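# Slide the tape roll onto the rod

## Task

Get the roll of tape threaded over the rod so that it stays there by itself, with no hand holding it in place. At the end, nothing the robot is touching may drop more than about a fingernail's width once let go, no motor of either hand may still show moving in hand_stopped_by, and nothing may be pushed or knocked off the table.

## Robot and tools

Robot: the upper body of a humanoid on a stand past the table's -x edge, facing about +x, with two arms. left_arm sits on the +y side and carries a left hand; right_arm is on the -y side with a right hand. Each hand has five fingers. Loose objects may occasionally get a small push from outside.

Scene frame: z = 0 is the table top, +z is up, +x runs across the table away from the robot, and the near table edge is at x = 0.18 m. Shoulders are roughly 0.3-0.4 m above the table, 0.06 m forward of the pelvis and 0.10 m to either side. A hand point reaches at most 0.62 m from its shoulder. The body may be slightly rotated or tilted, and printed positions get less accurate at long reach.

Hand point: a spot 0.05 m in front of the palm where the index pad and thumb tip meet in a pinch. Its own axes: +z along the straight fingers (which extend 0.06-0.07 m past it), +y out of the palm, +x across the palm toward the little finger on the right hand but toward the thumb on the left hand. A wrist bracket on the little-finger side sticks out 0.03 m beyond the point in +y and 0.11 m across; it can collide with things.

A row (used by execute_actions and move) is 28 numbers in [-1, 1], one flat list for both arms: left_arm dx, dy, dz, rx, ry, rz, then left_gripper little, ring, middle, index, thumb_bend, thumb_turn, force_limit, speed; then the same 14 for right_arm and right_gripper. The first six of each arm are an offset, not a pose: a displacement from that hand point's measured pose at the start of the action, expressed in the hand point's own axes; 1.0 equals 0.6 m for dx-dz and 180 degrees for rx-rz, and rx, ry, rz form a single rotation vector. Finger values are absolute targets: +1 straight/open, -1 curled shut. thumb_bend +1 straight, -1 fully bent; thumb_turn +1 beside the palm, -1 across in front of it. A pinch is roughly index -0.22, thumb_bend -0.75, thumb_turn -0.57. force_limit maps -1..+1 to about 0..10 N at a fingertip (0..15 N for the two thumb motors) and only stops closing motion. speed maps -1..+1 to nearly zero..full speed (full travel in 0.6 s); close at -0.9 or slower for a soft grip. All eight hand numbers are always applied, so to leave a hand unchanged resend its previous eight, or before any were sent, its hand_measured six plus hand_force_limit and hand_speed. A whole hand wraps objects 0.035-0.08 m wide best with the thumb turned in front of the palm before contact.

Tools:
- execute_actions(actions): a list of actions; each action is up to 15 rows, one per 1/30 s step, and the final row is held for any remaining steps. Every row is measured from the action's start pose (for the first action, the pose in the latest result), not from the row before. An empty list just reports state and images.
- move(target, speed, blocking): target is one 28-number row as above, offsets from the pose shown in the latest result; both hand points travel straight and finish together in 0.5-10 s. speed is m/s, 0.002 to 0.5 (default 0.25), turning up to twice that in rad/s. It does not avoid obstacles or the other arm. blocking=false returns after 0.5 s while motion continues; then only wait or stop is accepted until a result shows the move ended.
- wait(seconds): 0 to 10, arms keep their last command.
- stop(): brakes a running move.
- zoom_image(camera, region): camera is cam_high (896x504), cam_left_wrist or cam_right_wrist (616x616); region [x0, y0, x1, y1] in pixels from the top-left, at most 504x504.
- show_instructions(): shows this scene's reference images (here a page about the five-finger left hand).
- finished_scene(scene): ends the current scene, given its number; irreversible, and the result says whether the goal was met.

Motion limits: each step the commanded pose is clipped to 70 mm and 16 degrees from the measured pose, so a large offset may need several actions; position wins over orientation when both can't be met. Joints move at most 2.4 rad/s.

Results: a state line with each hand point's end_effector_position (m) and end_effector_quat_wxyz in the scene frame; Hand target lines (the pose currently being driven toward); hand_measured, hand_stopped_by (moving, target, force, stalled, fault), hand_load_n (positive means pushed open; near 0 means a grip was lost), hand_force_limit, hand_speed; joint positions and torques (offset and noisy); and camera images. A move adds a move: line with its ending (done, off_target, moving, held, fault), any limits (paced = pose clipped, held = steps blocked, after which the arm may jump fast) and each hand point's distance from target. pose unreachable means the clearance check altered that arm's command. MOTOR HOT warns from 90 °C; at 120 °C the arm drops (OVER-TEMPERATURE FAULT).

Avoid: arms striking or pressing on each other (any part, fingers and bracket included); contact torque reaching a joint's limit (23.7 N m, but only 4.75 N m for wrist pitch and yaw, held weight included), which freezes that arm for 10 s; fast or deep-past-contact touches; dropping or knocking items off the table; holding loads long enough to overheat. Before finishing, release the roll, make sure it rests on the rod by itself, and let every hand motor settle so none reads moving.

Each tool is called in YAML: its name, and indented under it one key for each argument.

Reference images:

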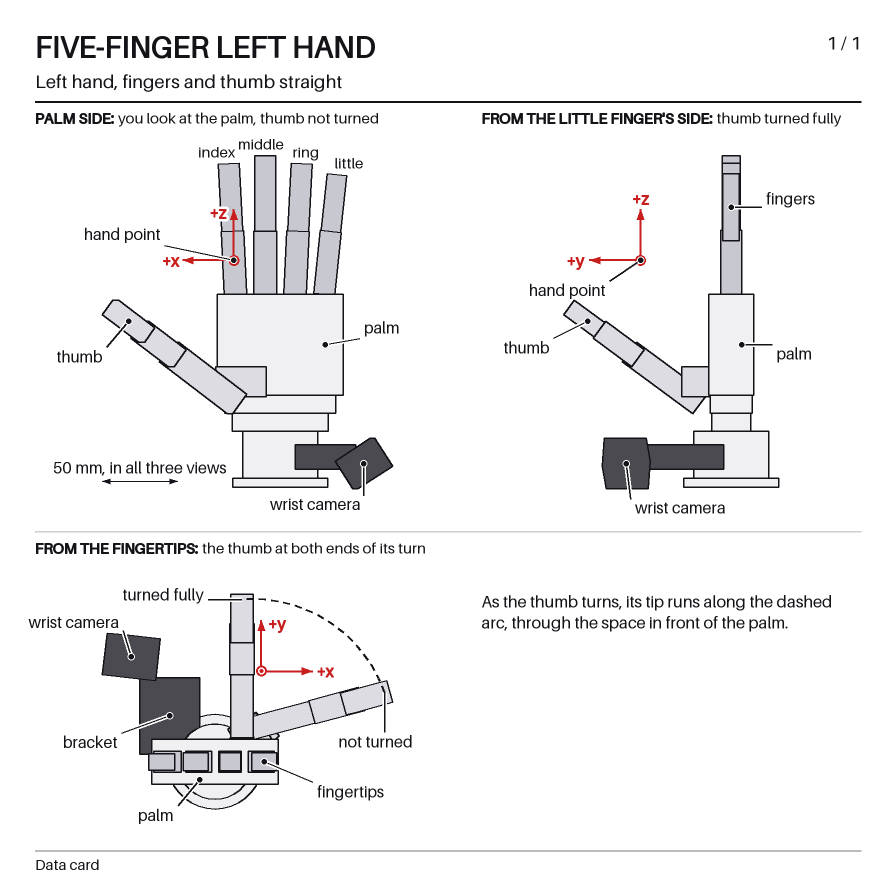

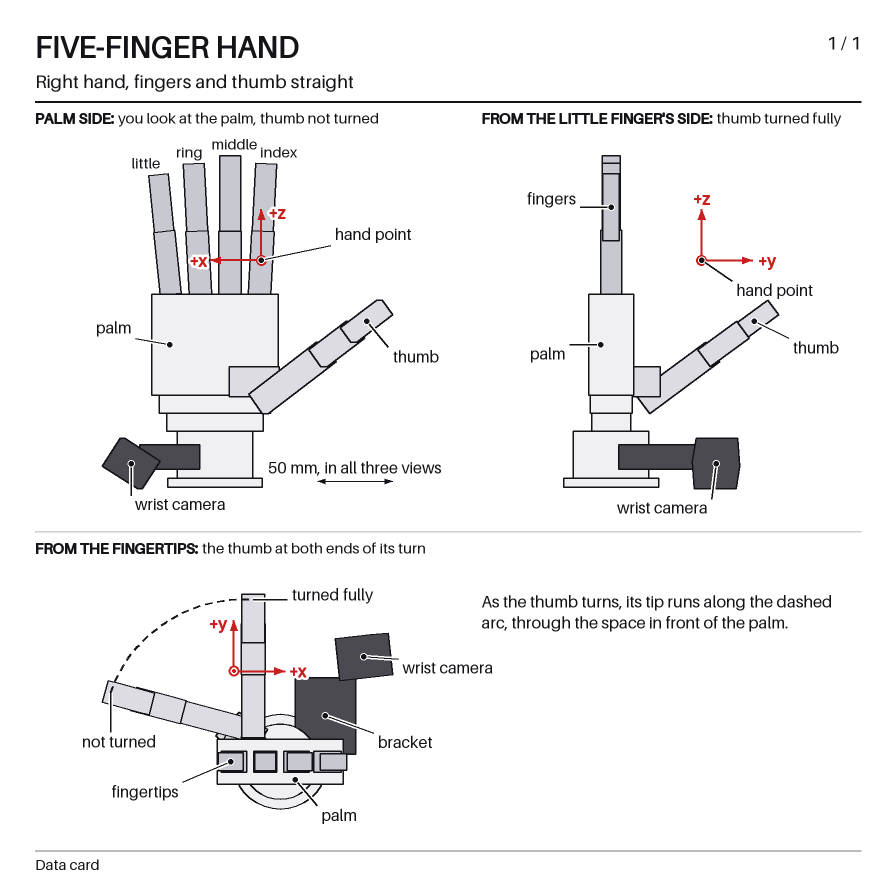

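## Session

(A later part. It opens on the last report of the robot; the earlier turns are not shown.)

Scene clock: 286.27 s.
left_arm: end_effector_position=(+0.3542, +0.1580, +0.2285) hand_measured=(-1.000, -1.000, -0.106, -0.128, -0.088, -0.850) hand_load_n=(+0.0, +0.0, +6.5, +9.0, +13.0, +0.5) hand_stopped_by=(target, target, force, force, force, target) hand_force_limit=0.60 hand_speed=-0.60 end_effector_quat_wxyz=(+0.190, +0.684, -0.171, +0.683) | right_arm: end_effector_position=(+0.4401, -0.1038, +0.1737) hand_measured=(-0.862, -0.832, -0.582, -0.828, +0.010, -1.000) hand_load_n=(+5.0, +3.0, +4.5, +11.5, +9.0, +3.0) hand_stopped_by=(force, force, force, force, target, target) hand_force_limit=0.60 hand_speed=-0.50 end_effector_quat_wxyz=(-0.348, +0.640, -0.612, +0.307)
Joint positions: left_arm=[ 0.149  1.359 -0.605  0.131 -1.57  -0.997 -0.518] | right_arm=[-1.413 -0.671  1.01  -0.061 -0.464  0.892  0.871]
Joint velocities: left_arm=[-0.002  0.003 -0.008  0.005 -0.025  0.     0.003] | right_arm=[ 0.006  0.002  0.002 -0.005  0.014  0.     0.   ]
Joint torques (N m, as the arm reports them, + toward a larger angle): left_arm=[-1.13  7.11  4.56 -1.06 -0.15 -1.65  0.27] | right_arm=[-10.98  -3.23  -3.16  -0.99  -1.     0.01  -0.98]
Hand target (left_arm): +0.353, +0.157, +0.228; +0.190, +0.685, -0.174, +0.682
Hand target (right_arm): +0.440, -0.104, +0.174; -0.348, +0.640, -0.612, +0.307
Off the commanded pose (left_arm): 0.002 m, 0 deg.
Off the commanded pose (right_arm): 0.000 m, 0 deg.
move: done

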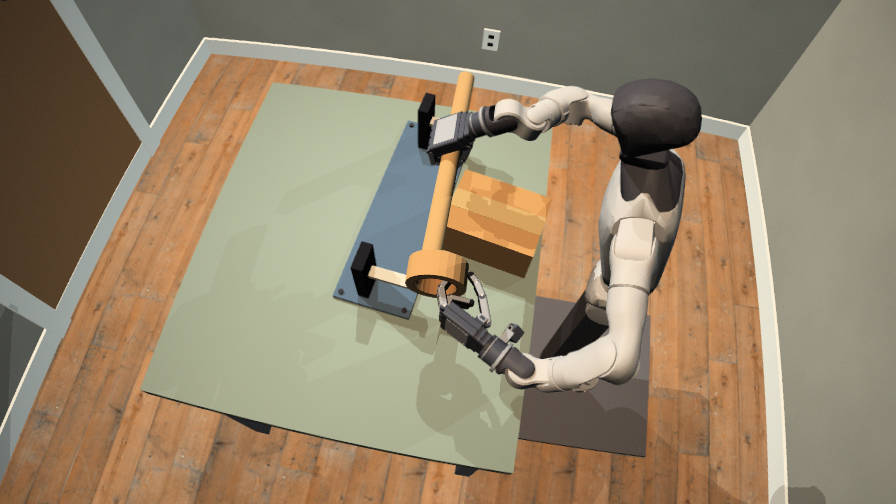

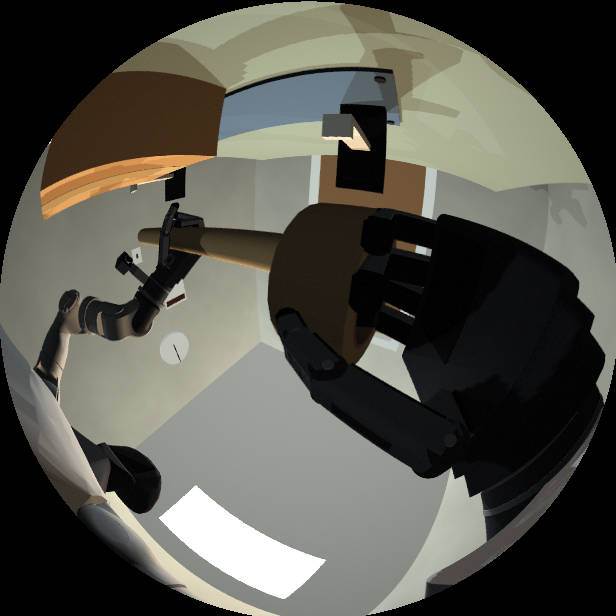

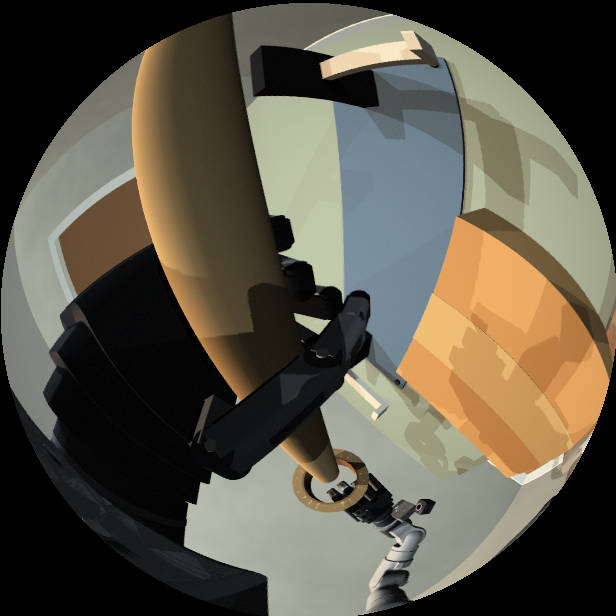

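Continue 4 cm.

move:
  target: [-0.005,0.061,0.028,0,0,0,-1,-1,-0.5,-0.5,-0.45,-0.85,0.6,-0.6, 0,0,0,0,0,0,-1,-1,-1,-1,0,-1,0.6,-0.5]
  speed: 0.05

zoom_image:
  camera: "cam_right_wrist"
  region: [260, 420, 400, 560]

zoom_image:
  camera: "cam_high"
  region: [370, 200, 510, 340]

Scene clock: 296.17 s.
left_arm: end_effector_position=(+0.3532, +0.1201, +0.2274) hand_measured=(-1.000, -1.000, -0.106, -0.128, -0.088, -0.850) hand_load_n=(+0.0, +0.0, +6.5, +9.0, +12.5, +0.5) hand_stopped_by=(target, target, force, force, force, target) hand_force_limit=0.60 hand_speed=-0.60 end_effector_quat_wxyz=(+0.185, +0.684, -0.170, +0.685) | right_arm: end_effector_position=(+0.4398, -0.1032, +0.1737) hand_measured=(-0.862, -0.832, -0.582, -0.828, +0.010, -1.000) hand_load_n=(+5.5, +3.0, +4.5, +11.0, +9.0, +3.0) hand_stopped_by=(force, force, force, force, target, target) hand_force_limit=0.60 hand_speed=-0.50 end_effector_quat_wxyz=(-0.349, +0.641, -0.611, +0.307)
Joint positions: left_arm=[ 0.112  1.362 -0.662 -0.028 -1.305 -1.002 -0.181] | right_arm=[-1.413 -0.671  1.01  -0.062 -0.464  0.889  0.871]
Joint velocities: left_arm=[0.    0.003 0.006 0.003 0.017 0.    0.003] | right_arm=[ 0.015 -0.008 -0.008 -0.011 -0.002  0.     0.   ]
Joint torques (N m, as the arm reports them, + toward a larger angle): left_arm=[-1.32  6.09  4.33 -1.4   0.48 -1.59  0.07] | right_arm=[-10.42  -2.98  -2.94  -0.6   -1.51   0.23  -0.91]
Hand target (left_arm): +0.351, +0.118, +0.226; +0.188, +0.684, -0.173, +0.683
Hand target (right_arm): +0.440, -0.104, +0.174; -0.348, +0.640, -0.612, +0.307
Off the commanded pose (left_arm): 0.004 m, 1 deg.
Off the commanded pose (right_arm): 0.001 m, 0 deg.
move: off_target (left_arm)

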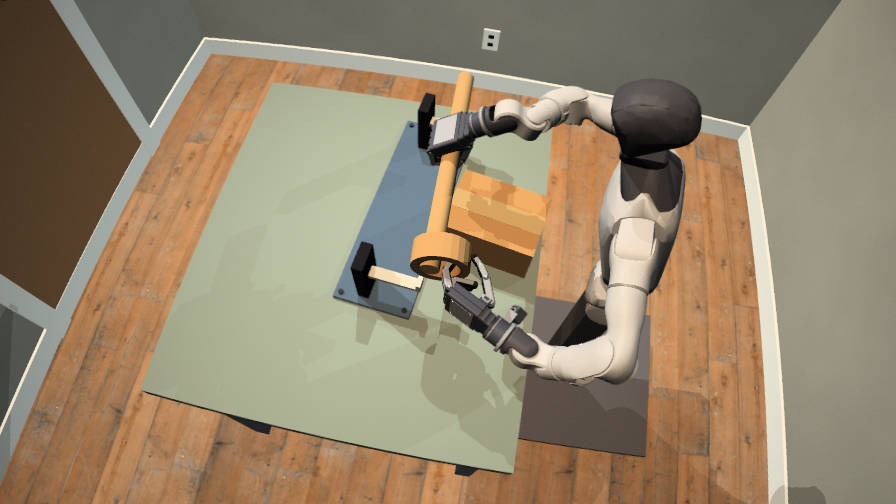

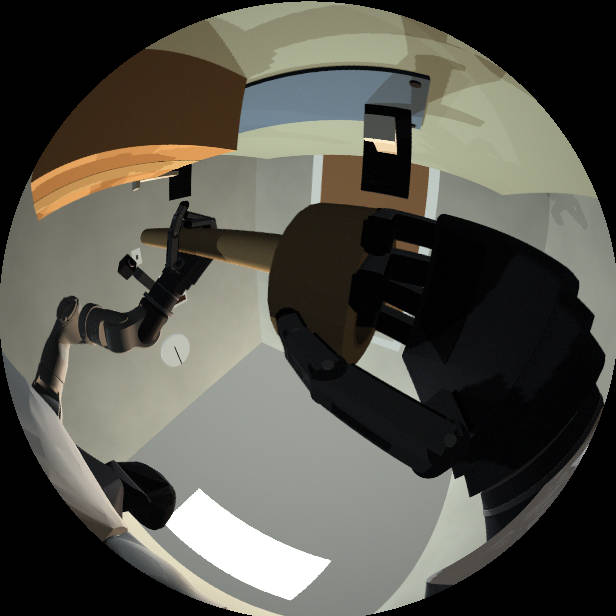

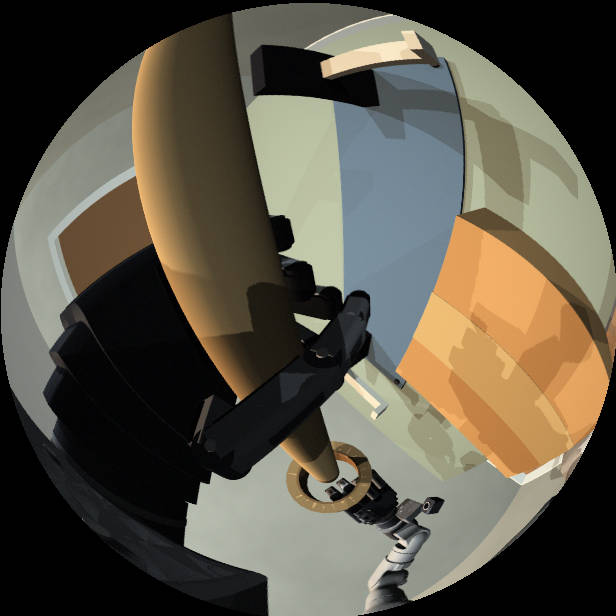

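Region (260, 420, 400, 560) of cam_right_wrist's 616x616 image, scaled by 3.600, with more detail than that image has.

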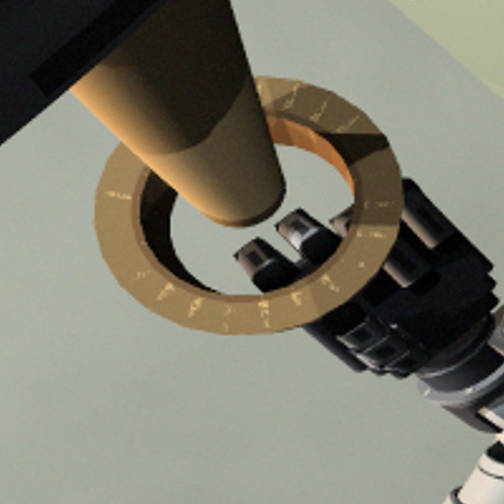

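Region (370, 200, 510, 340) of cam_high's 896x504 image, scaled by 3.600, with more detail than that image has.

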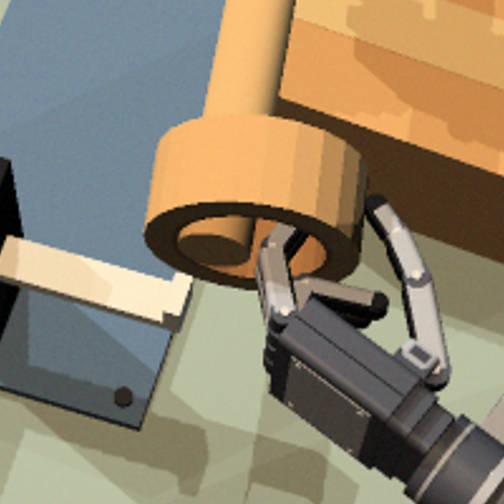

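move:
  target: [-0.012,0.097,0.056,0,0,0,-1,-1,-0.5,-0.5,-0.45,-0.85,0.6,-0.6, 0,0,0,0,0,0,-1,-1,-1,-1,0,-1,0.6,-0.5]
  speed: 0.05

zoom_image:
  camera: "cam_right_wrist"
  region: [250, 400, 410, 560]

zoom_image:
  camera: "cam_high"
  region: [380, 170, 540, 330]

Scene clock: 307.50 s.
left_arm: end_effector_position=(+0.3562, +0.0534, +0.2224) hand_measured=(-1.000, -1.000, -0.106, -0.128, -0.088, -0.850) hand_load_n=(+0.0, +0.0, +6.5, +9.0, +13.0, +0.5) hand_stopped_by=(target, target, force, force, force, target) hand_force_limit=0.60 hand_speed=-0.60 end_effector_quat_wxyz=(+0.182, +0.683, -0.171, +0.687) | right_arm: end_effector_position=(+0.4398, -0.1032, +0.1737) hand_measured=(-0.862, -0.832, -0.582, -0.828, +0.010, -1.000) hand_load_n=(+5.5, +3.0, +4.5, +11.0, +9.0, +3.0) hand_stopped_by=(force, force, force, force, target, target) hand_force_limit=0.60 hand_speed=-0.50 end_effector_quat_wxyz=(-0.349, +0.641, -0.611, +0.307)
Joint positions: left_arm=[-0.04   1.25  -0.713 -0.224 -0.942 -0.782  0.242] | right_arm=[-1.413 -0.671  1.01  -0.062 -0.464  0.889  0.871]
Joint velocities: left_arm=[ 0.    -0.002  0.005  0.002 -0.011  0.     0.   ] | right_arm=[0.005 0.    0.009 0.005 0.    0.    0.   ]
Joint torques (N m, as the arm reports them, + toward a larger angle): left_arm=[-1.91  4.83  4.57 -1.88  0.72 -1.66  0.24] | right_arm=[-10.59  -2.72  -3.21  -0.78  -1.49   0.02  -0.88]
Hand target (left_arm): +0.356, +0.052, +0.222; +0.183, +0.682, -0.172, +0.686
Hand target (right_arm): +0.440, -0.103, +0.174; -0.349, +0.641, -0.611, +0.307
Off the commanded pose (left_arm): 0.002 m, 0 deg.
Off the commanded pose (right_arm): 0.000 m, 0 deg.
move: done

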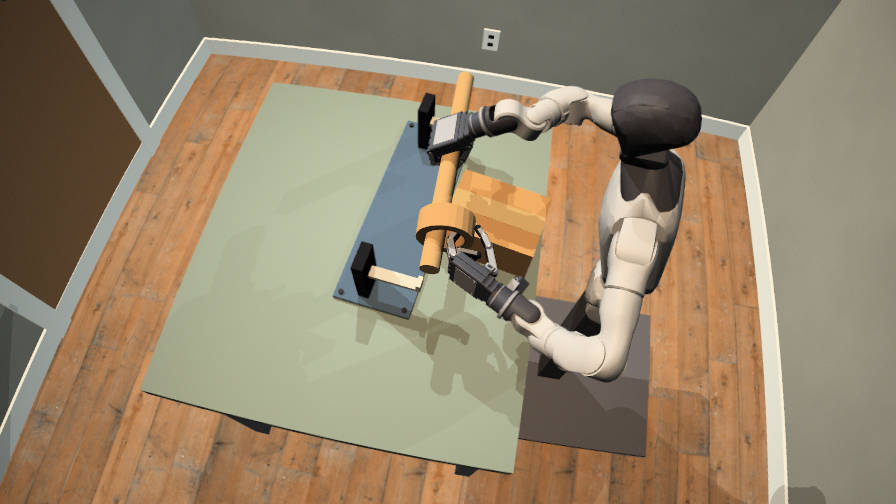

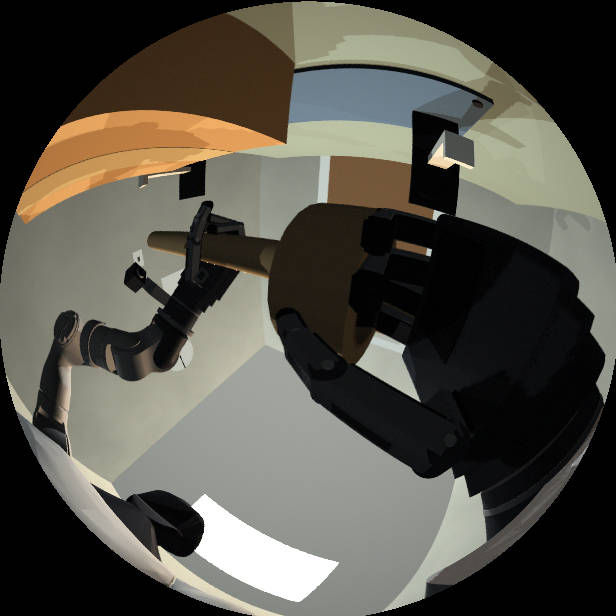

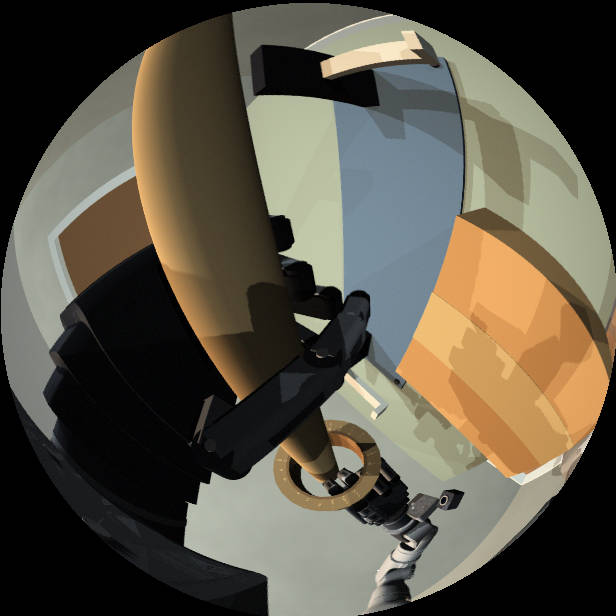

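Region (250, 400, 410, 560) of cam_right_wrist's 616x616 image, scaled by 3.150, with more detail than that image has.

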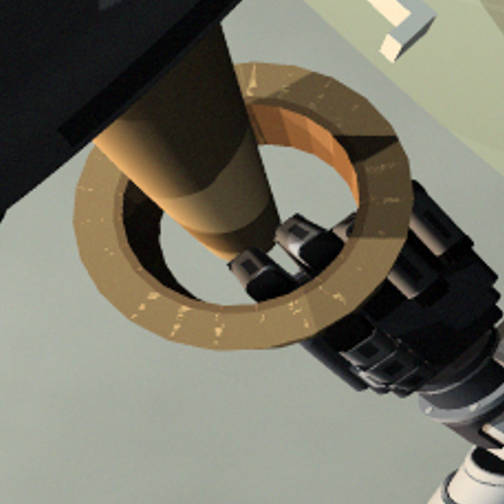

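Region (380, 170, 540, 330) of cam_high's 896x504 image, scaled by 3.150, with more detail than that image has.

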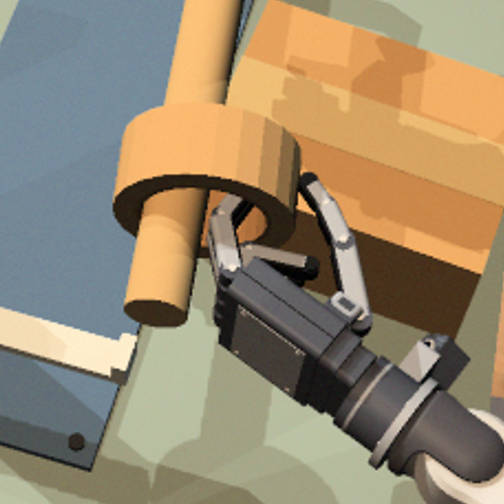

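move:
  target: [-0.05,-0.002,0.004,0,0.121,0.068,-1,-1,-0.5,-0.5,-0.45,-0.85,0.6,-0.6, 0,0,0,0,0,0,-1,-1,-1,-1,0,-1,0.6,-0.5]
  speed: 0.15

zoom_image:
  camera: "cam_right_wrist"
  region: [250, 380, 430, 560]

Scene clock: 320.73 s.
left_arm: end_effector_position=(+0.3604, +0.0504, +0.1914) hand_measured=(-1.000, -1.000, -0.106, -0.128, -0.088, -0.850) hand_load_n=(+0.0, +0.0, +6.5, +8.5, +13.0, +0.5) hand_stopped_by=(target, target, force, force, force, target) hand_force_limit=0.60 hand_speed=-0.60 end_effector_quat_wxyz=(+0.138, +0.522, -0.208, +0.816) | right_arm: end_effector_position=(+0.4388, -0.1030, +0.1720) hand_measured=(-0.862, -0.832, -0.582, -0.828, +0.010, -1.000) hand_load_n=(+5.5, +3.0, +4.5, +11.0, +9.0, +3.0) hand_stopped_by=(force, force, force, force, target, target) hand_force_limit=0.60 hand_speed=-0.50 end_effector_quat_wxyz=(-0.347, +0.643, -0.610, +0.305)
Joint positions: left_arm=[-0.316  0.637 -0.682  0.751 -0.74  -1.331 -0.095] | right_arm=[-1.411 -0.671  1.012 -0.062 -0.464  0.886  0.873]
Joint velocities: left_arm=[-0.005 -0.006  0.018  0.014 -0.035 -0.012 -0.042] | right_arm=[-0.002  0.005  0.    -0.008 -0.008  0.     0.   ]
Joint torques (N m, as the arm reports them, + toward a larger angle): left_arm=[-2.64  4.61  3.07 -1.77 -0.89 -1.59  0.21] | right_arm=[-10.72  -3.2   -3.7   -0.94  -1.39   0.13  -0.95]
Hand target (left_arm): +0.360, +0.050, +0.192; +0.139, +0.520, -0.207, +0.817
Hand target (right_arm): +0.440, -0.103, +0.174; -0.349, +0.641, -0.611, +0.307
Off the commanded pose (left_arm): 0.003 m, 1 deg.
Off the commanded pose (right_arm): 0.002 m, 0 deg.
move: done

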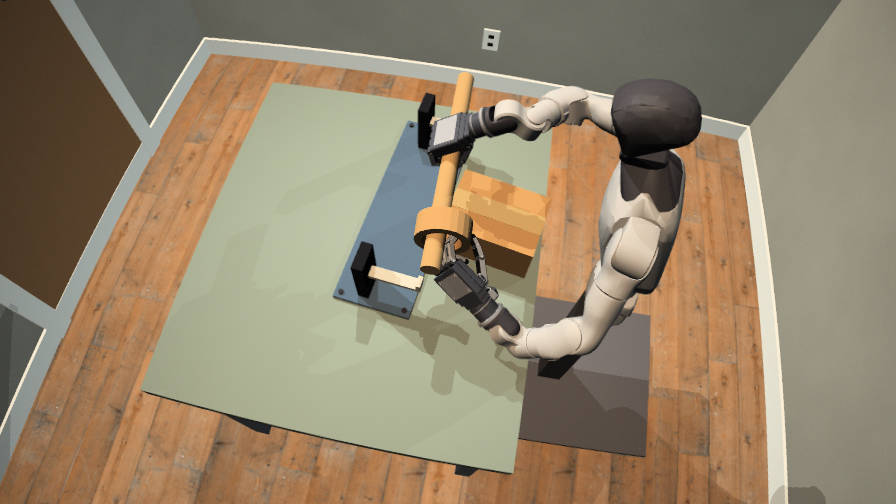

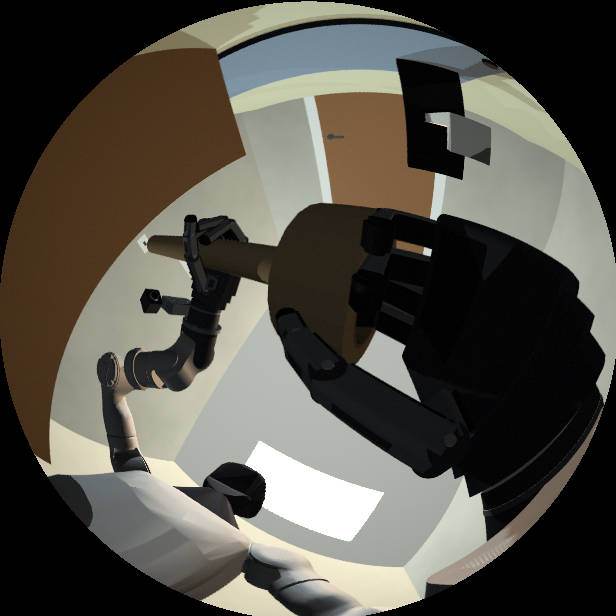

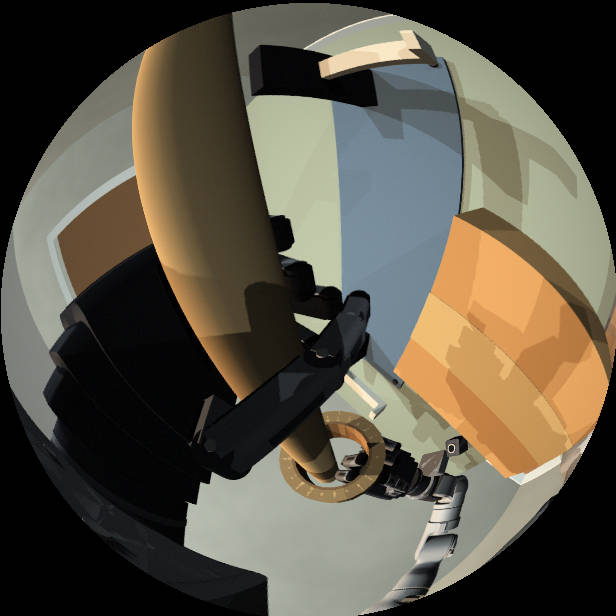

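Region (250, 380, 430, 560) of cam_right_wrist's 616x616 image, scaled by 2.800, with more detail than that image has.

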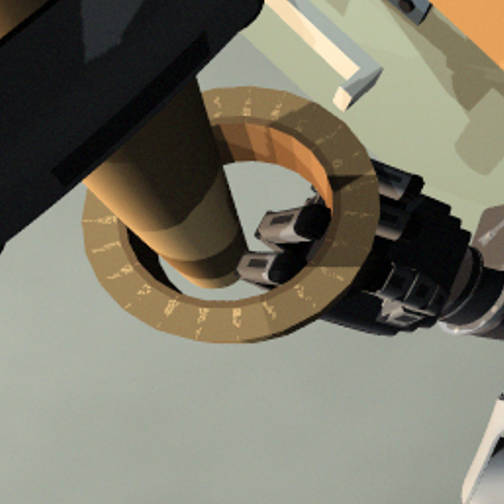

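Good; release slowly.

move:
  target: [0,0,0,0,0,0,-1,-1,0.1,0.1,0.3,-0.85,0.6,-0.7, 0,0,0,0,0,0,-1,-1,-1,-1,0,-1,0.6,-0.5]

zoom_image:
  camera: "cam_right_wrist"
  region: [250, 380, 430, 560]

Scene clock: 328.77 s.
left_arm: end_effector_position=(+0.3592, +0.0493, +0.1928) hand_measured=(-1.000, -1.000, +0.100, +0.100, +0.300, -0.850) hand_load_n=(+0.0, +0.0, +0.0, -0.5, +0.0, +0.0) hand_stopped_by=(target, target, target, target, target, target) hand_force_limit=0.60 hand_speed=-0.70 end_effector_quat_wxyz=(+0.140, +0.519, -0.207, +0.817) | right_arm: end_effector_position=(+0.4385, -0.1053, +0.1690) hand_measured=(-0.862, -0.832, -0.582, -0.828, +0.010, -1.000) hand_load_n=(+4.0, +2.5, +4.5, +12.0, +9.0, +3.5) hand_stopped_by=(force, force, force, force, target, target) hand_force_limit=0.60 hand_speed=-0.50 end_effector_quat_wxyz=(-0.343, +0.641, -0.615, +0.305)
Joint positions: left_arm=[-0.316  0.634 -0.683  0.749 -0.74  -1.337 -0.097] | right_arm=[-1.405 -0.671  1.014 -0.057 -0.464  0.891  0.873]
Joint velocities: left_arm=[ 0.006  0.    -0.008 -0.002  0.002  0.     0.   ] | right_arm=[0.014 0.002 0.008 0.008 0.003 0.    0.   ]
Joint torques (N m, as the arm reports them, + toward a larger angle): left_arm=[-2.78  4.74  3.33 -1.71 -0.33 -1.28  0.45] | right_arm=[-10.26  -2.79  -2.84  -1.08  -1.07  -0.21  -0.78]
Hand target (left_arm): +0.360, +0.050, +0.191; +0.138, +0.522, -0.208, +0.816
Hand target (right_arm): +0.439, -0.103, +0.172; -0.347, +0.643, -0.610, +0.305
Off the commanded pose (left_arm): 0.002 m, 0 deg.
Off the commanded pose (right_arm): 0.004 m, 1 deg.
move: off_target (right_arm)

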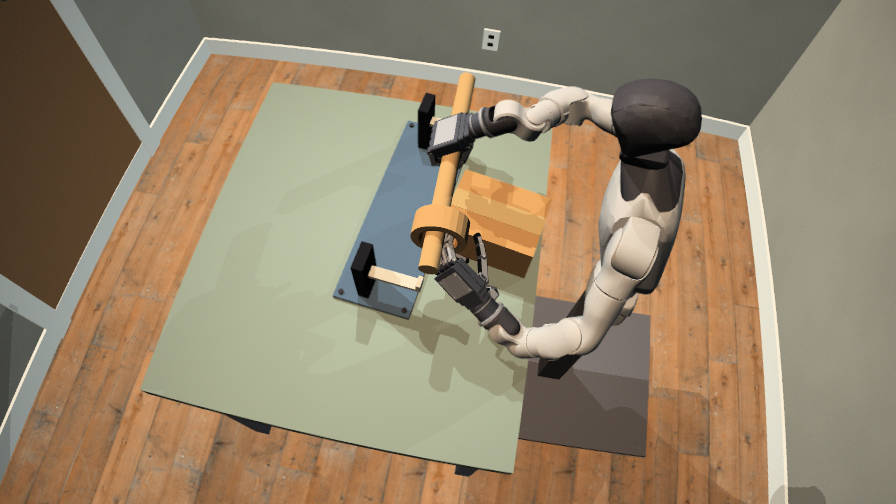

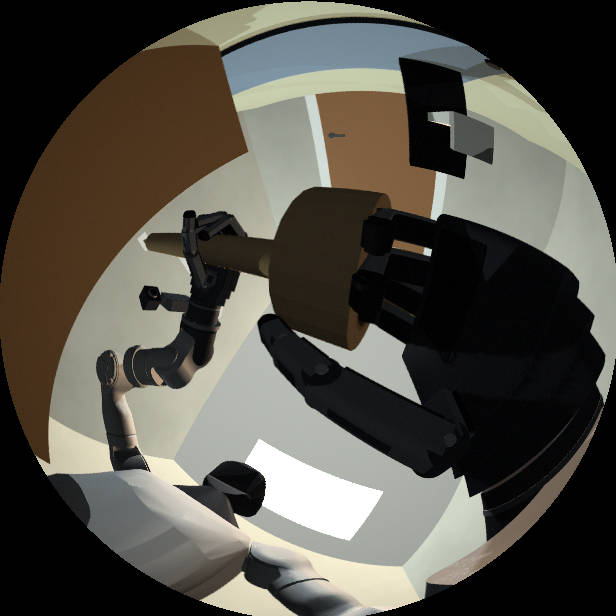

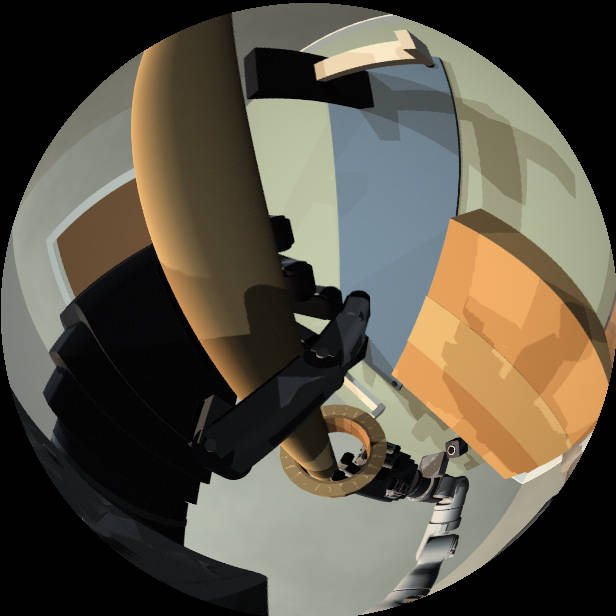

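Region (250, 380, 430, 560) of cam_right_wrist's 616x616 image, scaled by 2.800, with more detail than that image has.

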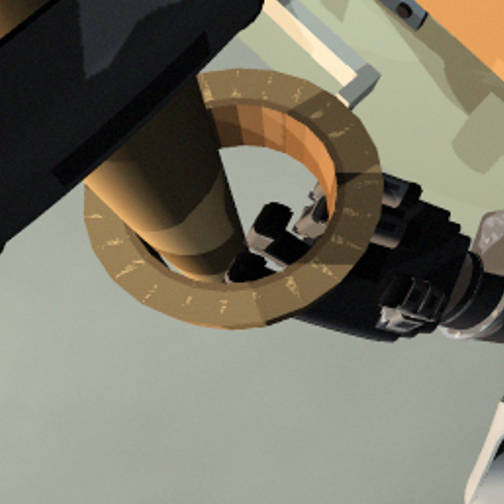

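move:
  target: [-0.025,0,-0.005,0,0,0,-1,-1,0.1,0.1,0.3,-0.85,0.6,-0.7, 0,0,0,0,0,0,-1,-1,-1,-1,0,-1,0.6,-0.5]
  speed: 0.04

move:
  target: [0,-0.058,-0.036,0,0,0,-1,-1,0.1,0.1,0.3,-0.85,0.6,-0.7, 0,0,0,0,0,0,-1,-1,-1,-1,0,-1,0.6,-0.5]
  speed: 0.06

Scene clock: 338.10 s.
left_arm: end_effector_position=(+0.3621, +0.0493, +0.1770) hand_measured=(-1.000, -1.000, +0.100, +0.100, +0.300, -0.850) hand_load_n=(+0.0, +0.0, +0.0, +0.0, +0.0, +0.0) hand_stopped_by=(target, target, target, target, target, target) hand_force_limit=0.60 hand_speed=-0.70 end_effector_quat_wxyz=(+0.144, +0.521, -0.210, +0.815) | right_arm: end_effector_position=(+0.4362, -0.1073, +0.1629) hand_measured=(-0.862, -0.832, -0.582, -0.828, +0.010, -1.000) hand_load_n=(+3.5, +2.0, +4.5, +12.5, +9.0, +3.5) hand_stopped_by=(force, force, force, force, target, target) hand_force_limit=0.60 hand_speed=-0.50 end_effector_quat_wxyz=(-0.336, +0.644, -0.618, +0.301)
Joint positions: left_arm=[-0.381  0.515 -0.677  0.964 -0.967 -1.409 -0.39 ] | right_arm=[-1.396 -0.671  1.02  -0.053 -0.464  0.891  0.877]
Joint velocities: left_arm=[-0.021 -0.029  0.038  0.044 -0.072 -0.009 -0.126] | right_arm=[-0.012  0.002 -0.011  0.008 -0.014  0.     0.   ]
Joint torques (N m, as the arm reports them, + toward a larger angle): left_arm=[-2.66  4.19  2.96 -1.19 -0.49 -1.13  0.22] | right_arm=[-11.48  -3.04  -3.6   -0.74  -1.1    0.1   -1.03]
Hand target (left_arm): +0.363, +0.050, +0.179; +0.142, +0.519, -0.207, +0.817
Hand target (right_arm): +0.438, -0.105, +0.169; -0.343, +0.641, -0.615, +0.305
Off the commanded pose (left_arm): 0.002 m, 1 deg.
Off the commanded pose (right_arm): 0.007 m, 1 deg.
move: off_target (right_arm)

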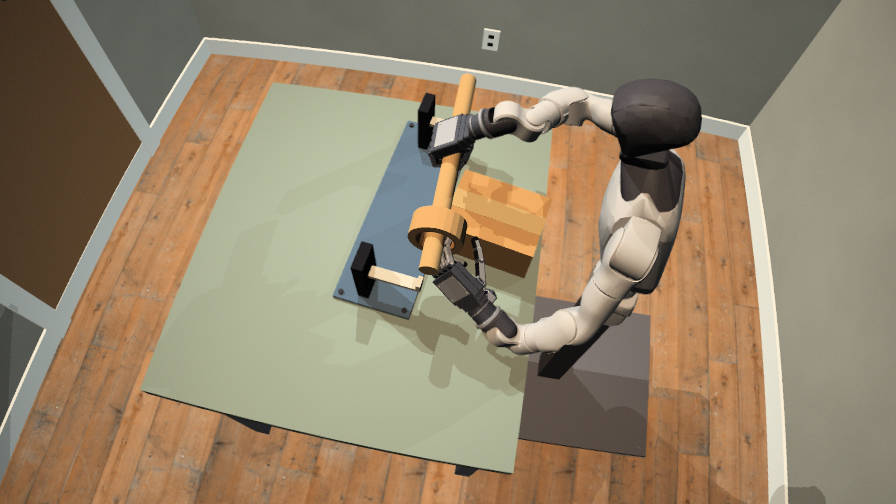

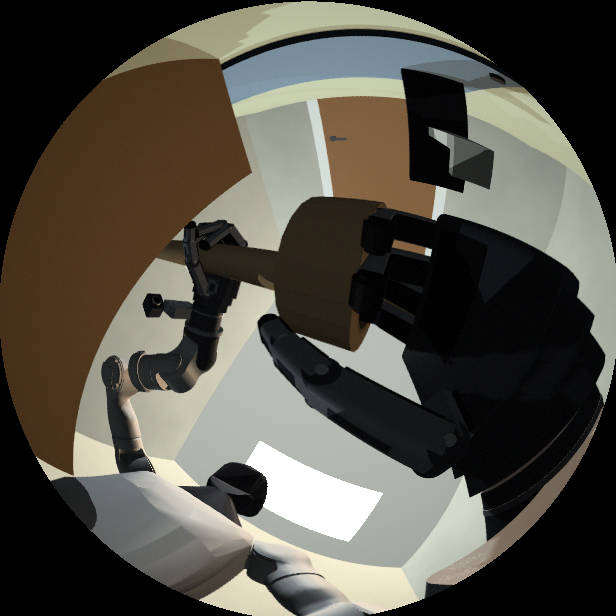

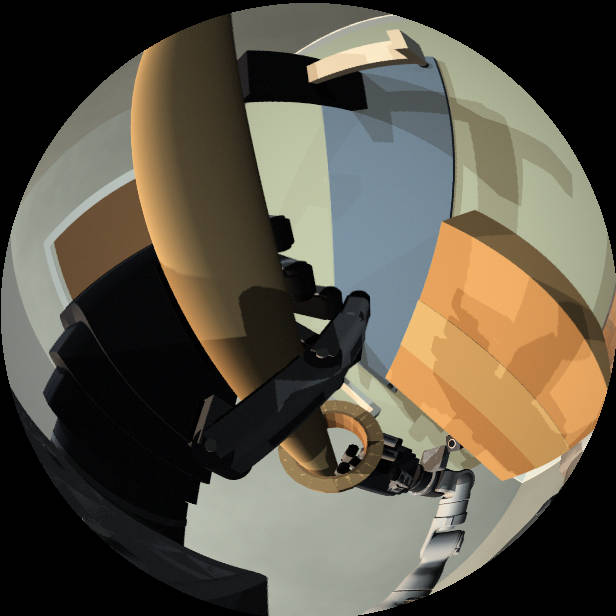

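Scene clock: 339.23 s.
left_arm: end_effector_position=(+0.3584, +0.0896, +0.1749) hand_measured=(-1.000, -1.000, +0.100, +0.100, +0.300, -0.850) hand_load_n=(+0.0, +0.0, +0.0, +0.0, +0.0, +0.0) hand_stopped_by=(target, target, target, target, target, target) hand_force_limit=0.60 hand_speed=-0.70 end_effector_quat_wxyz=(+0.147, +0.523, -0.211, +0.813) | right_arm: end_effector_position=(+0.4342, -0.1079, +0.1586) hand_measured=(-0.862, -0.832, -0.582, -0.828, +0.010, -1.000) hand_load_n=(+3.5, +2.0, +4.5, +12.5, +9.0, +3.5) hand_stopped_by=(force, force, force, force, target, target) hand_force_limit=0.60 hand_speed=-0.50 end_effector_quat_wxyz=(-0.331, +0.646, -0.619, +0.299)
Joint positions: left_arm=[-0.378  0.488 -0.475  1.063 -1.393 -1.355 -1.016] | right_arm=[-1.39  -0.671  1.026 -0.052 -0.464  0.89   0.879]
Joint velocities: left_arm=[-0.031 -0.057  0.066  0.067 -0.063  0.011 -0.155] | right_arm=[-0.008 -0.003  0.    -0.011 -0.012  0.     0.   ]
Joint torques (N m, as the arm reports them, + toward a larger angle): left_arm=[-2.45  4.09  2.62 -1.18 -0.55 -0.53  0.24] | right_arm=[-11.4   -3.23  -3.7   -0.84  -1.34   0.12  -1.04]
Hand target (left_arm): +0.360, +0.090, +0.176; +0.146, +0.521, -0.208, +0.815
Hand target (right_arm): +0.436, -0.107, +0.163; -0.336, +0.644, -0.618, +0.301
Off the commanded pose (left_arm): 0.003 m, 0 deg.
Off the commanded pose (right_arm): 0.005 m, 1 deg.
move: off_target (right_arm)

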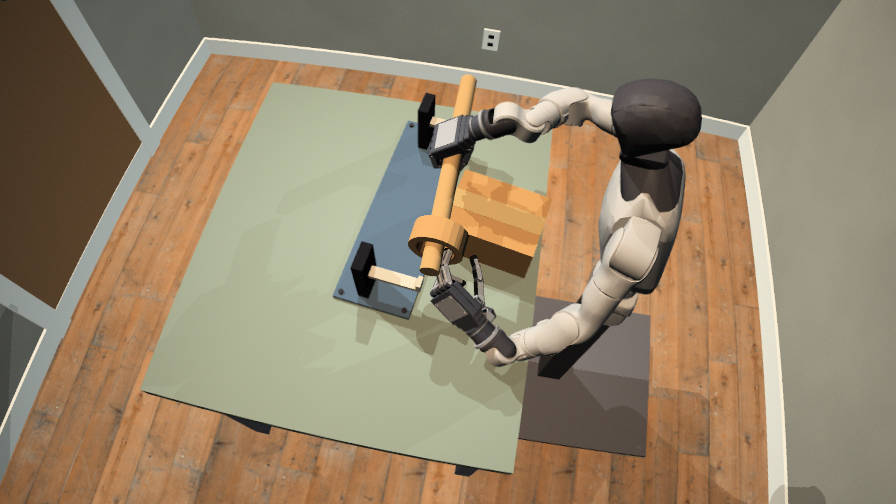

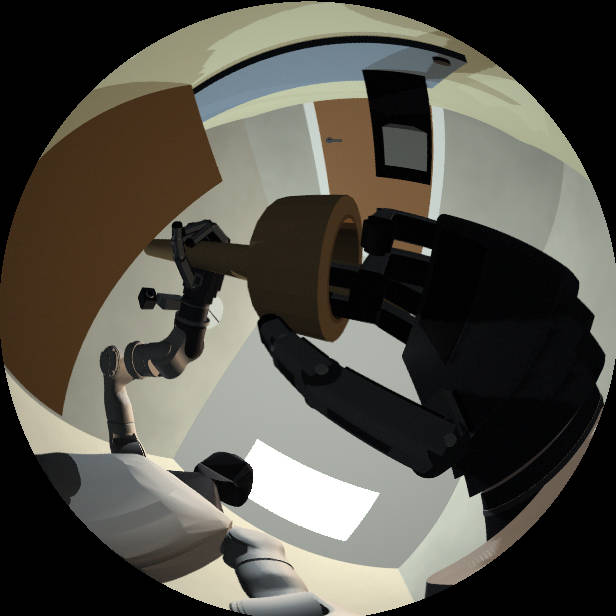

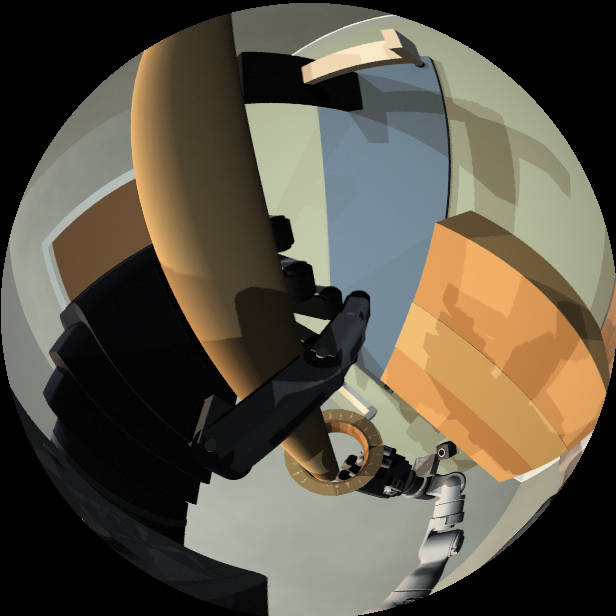

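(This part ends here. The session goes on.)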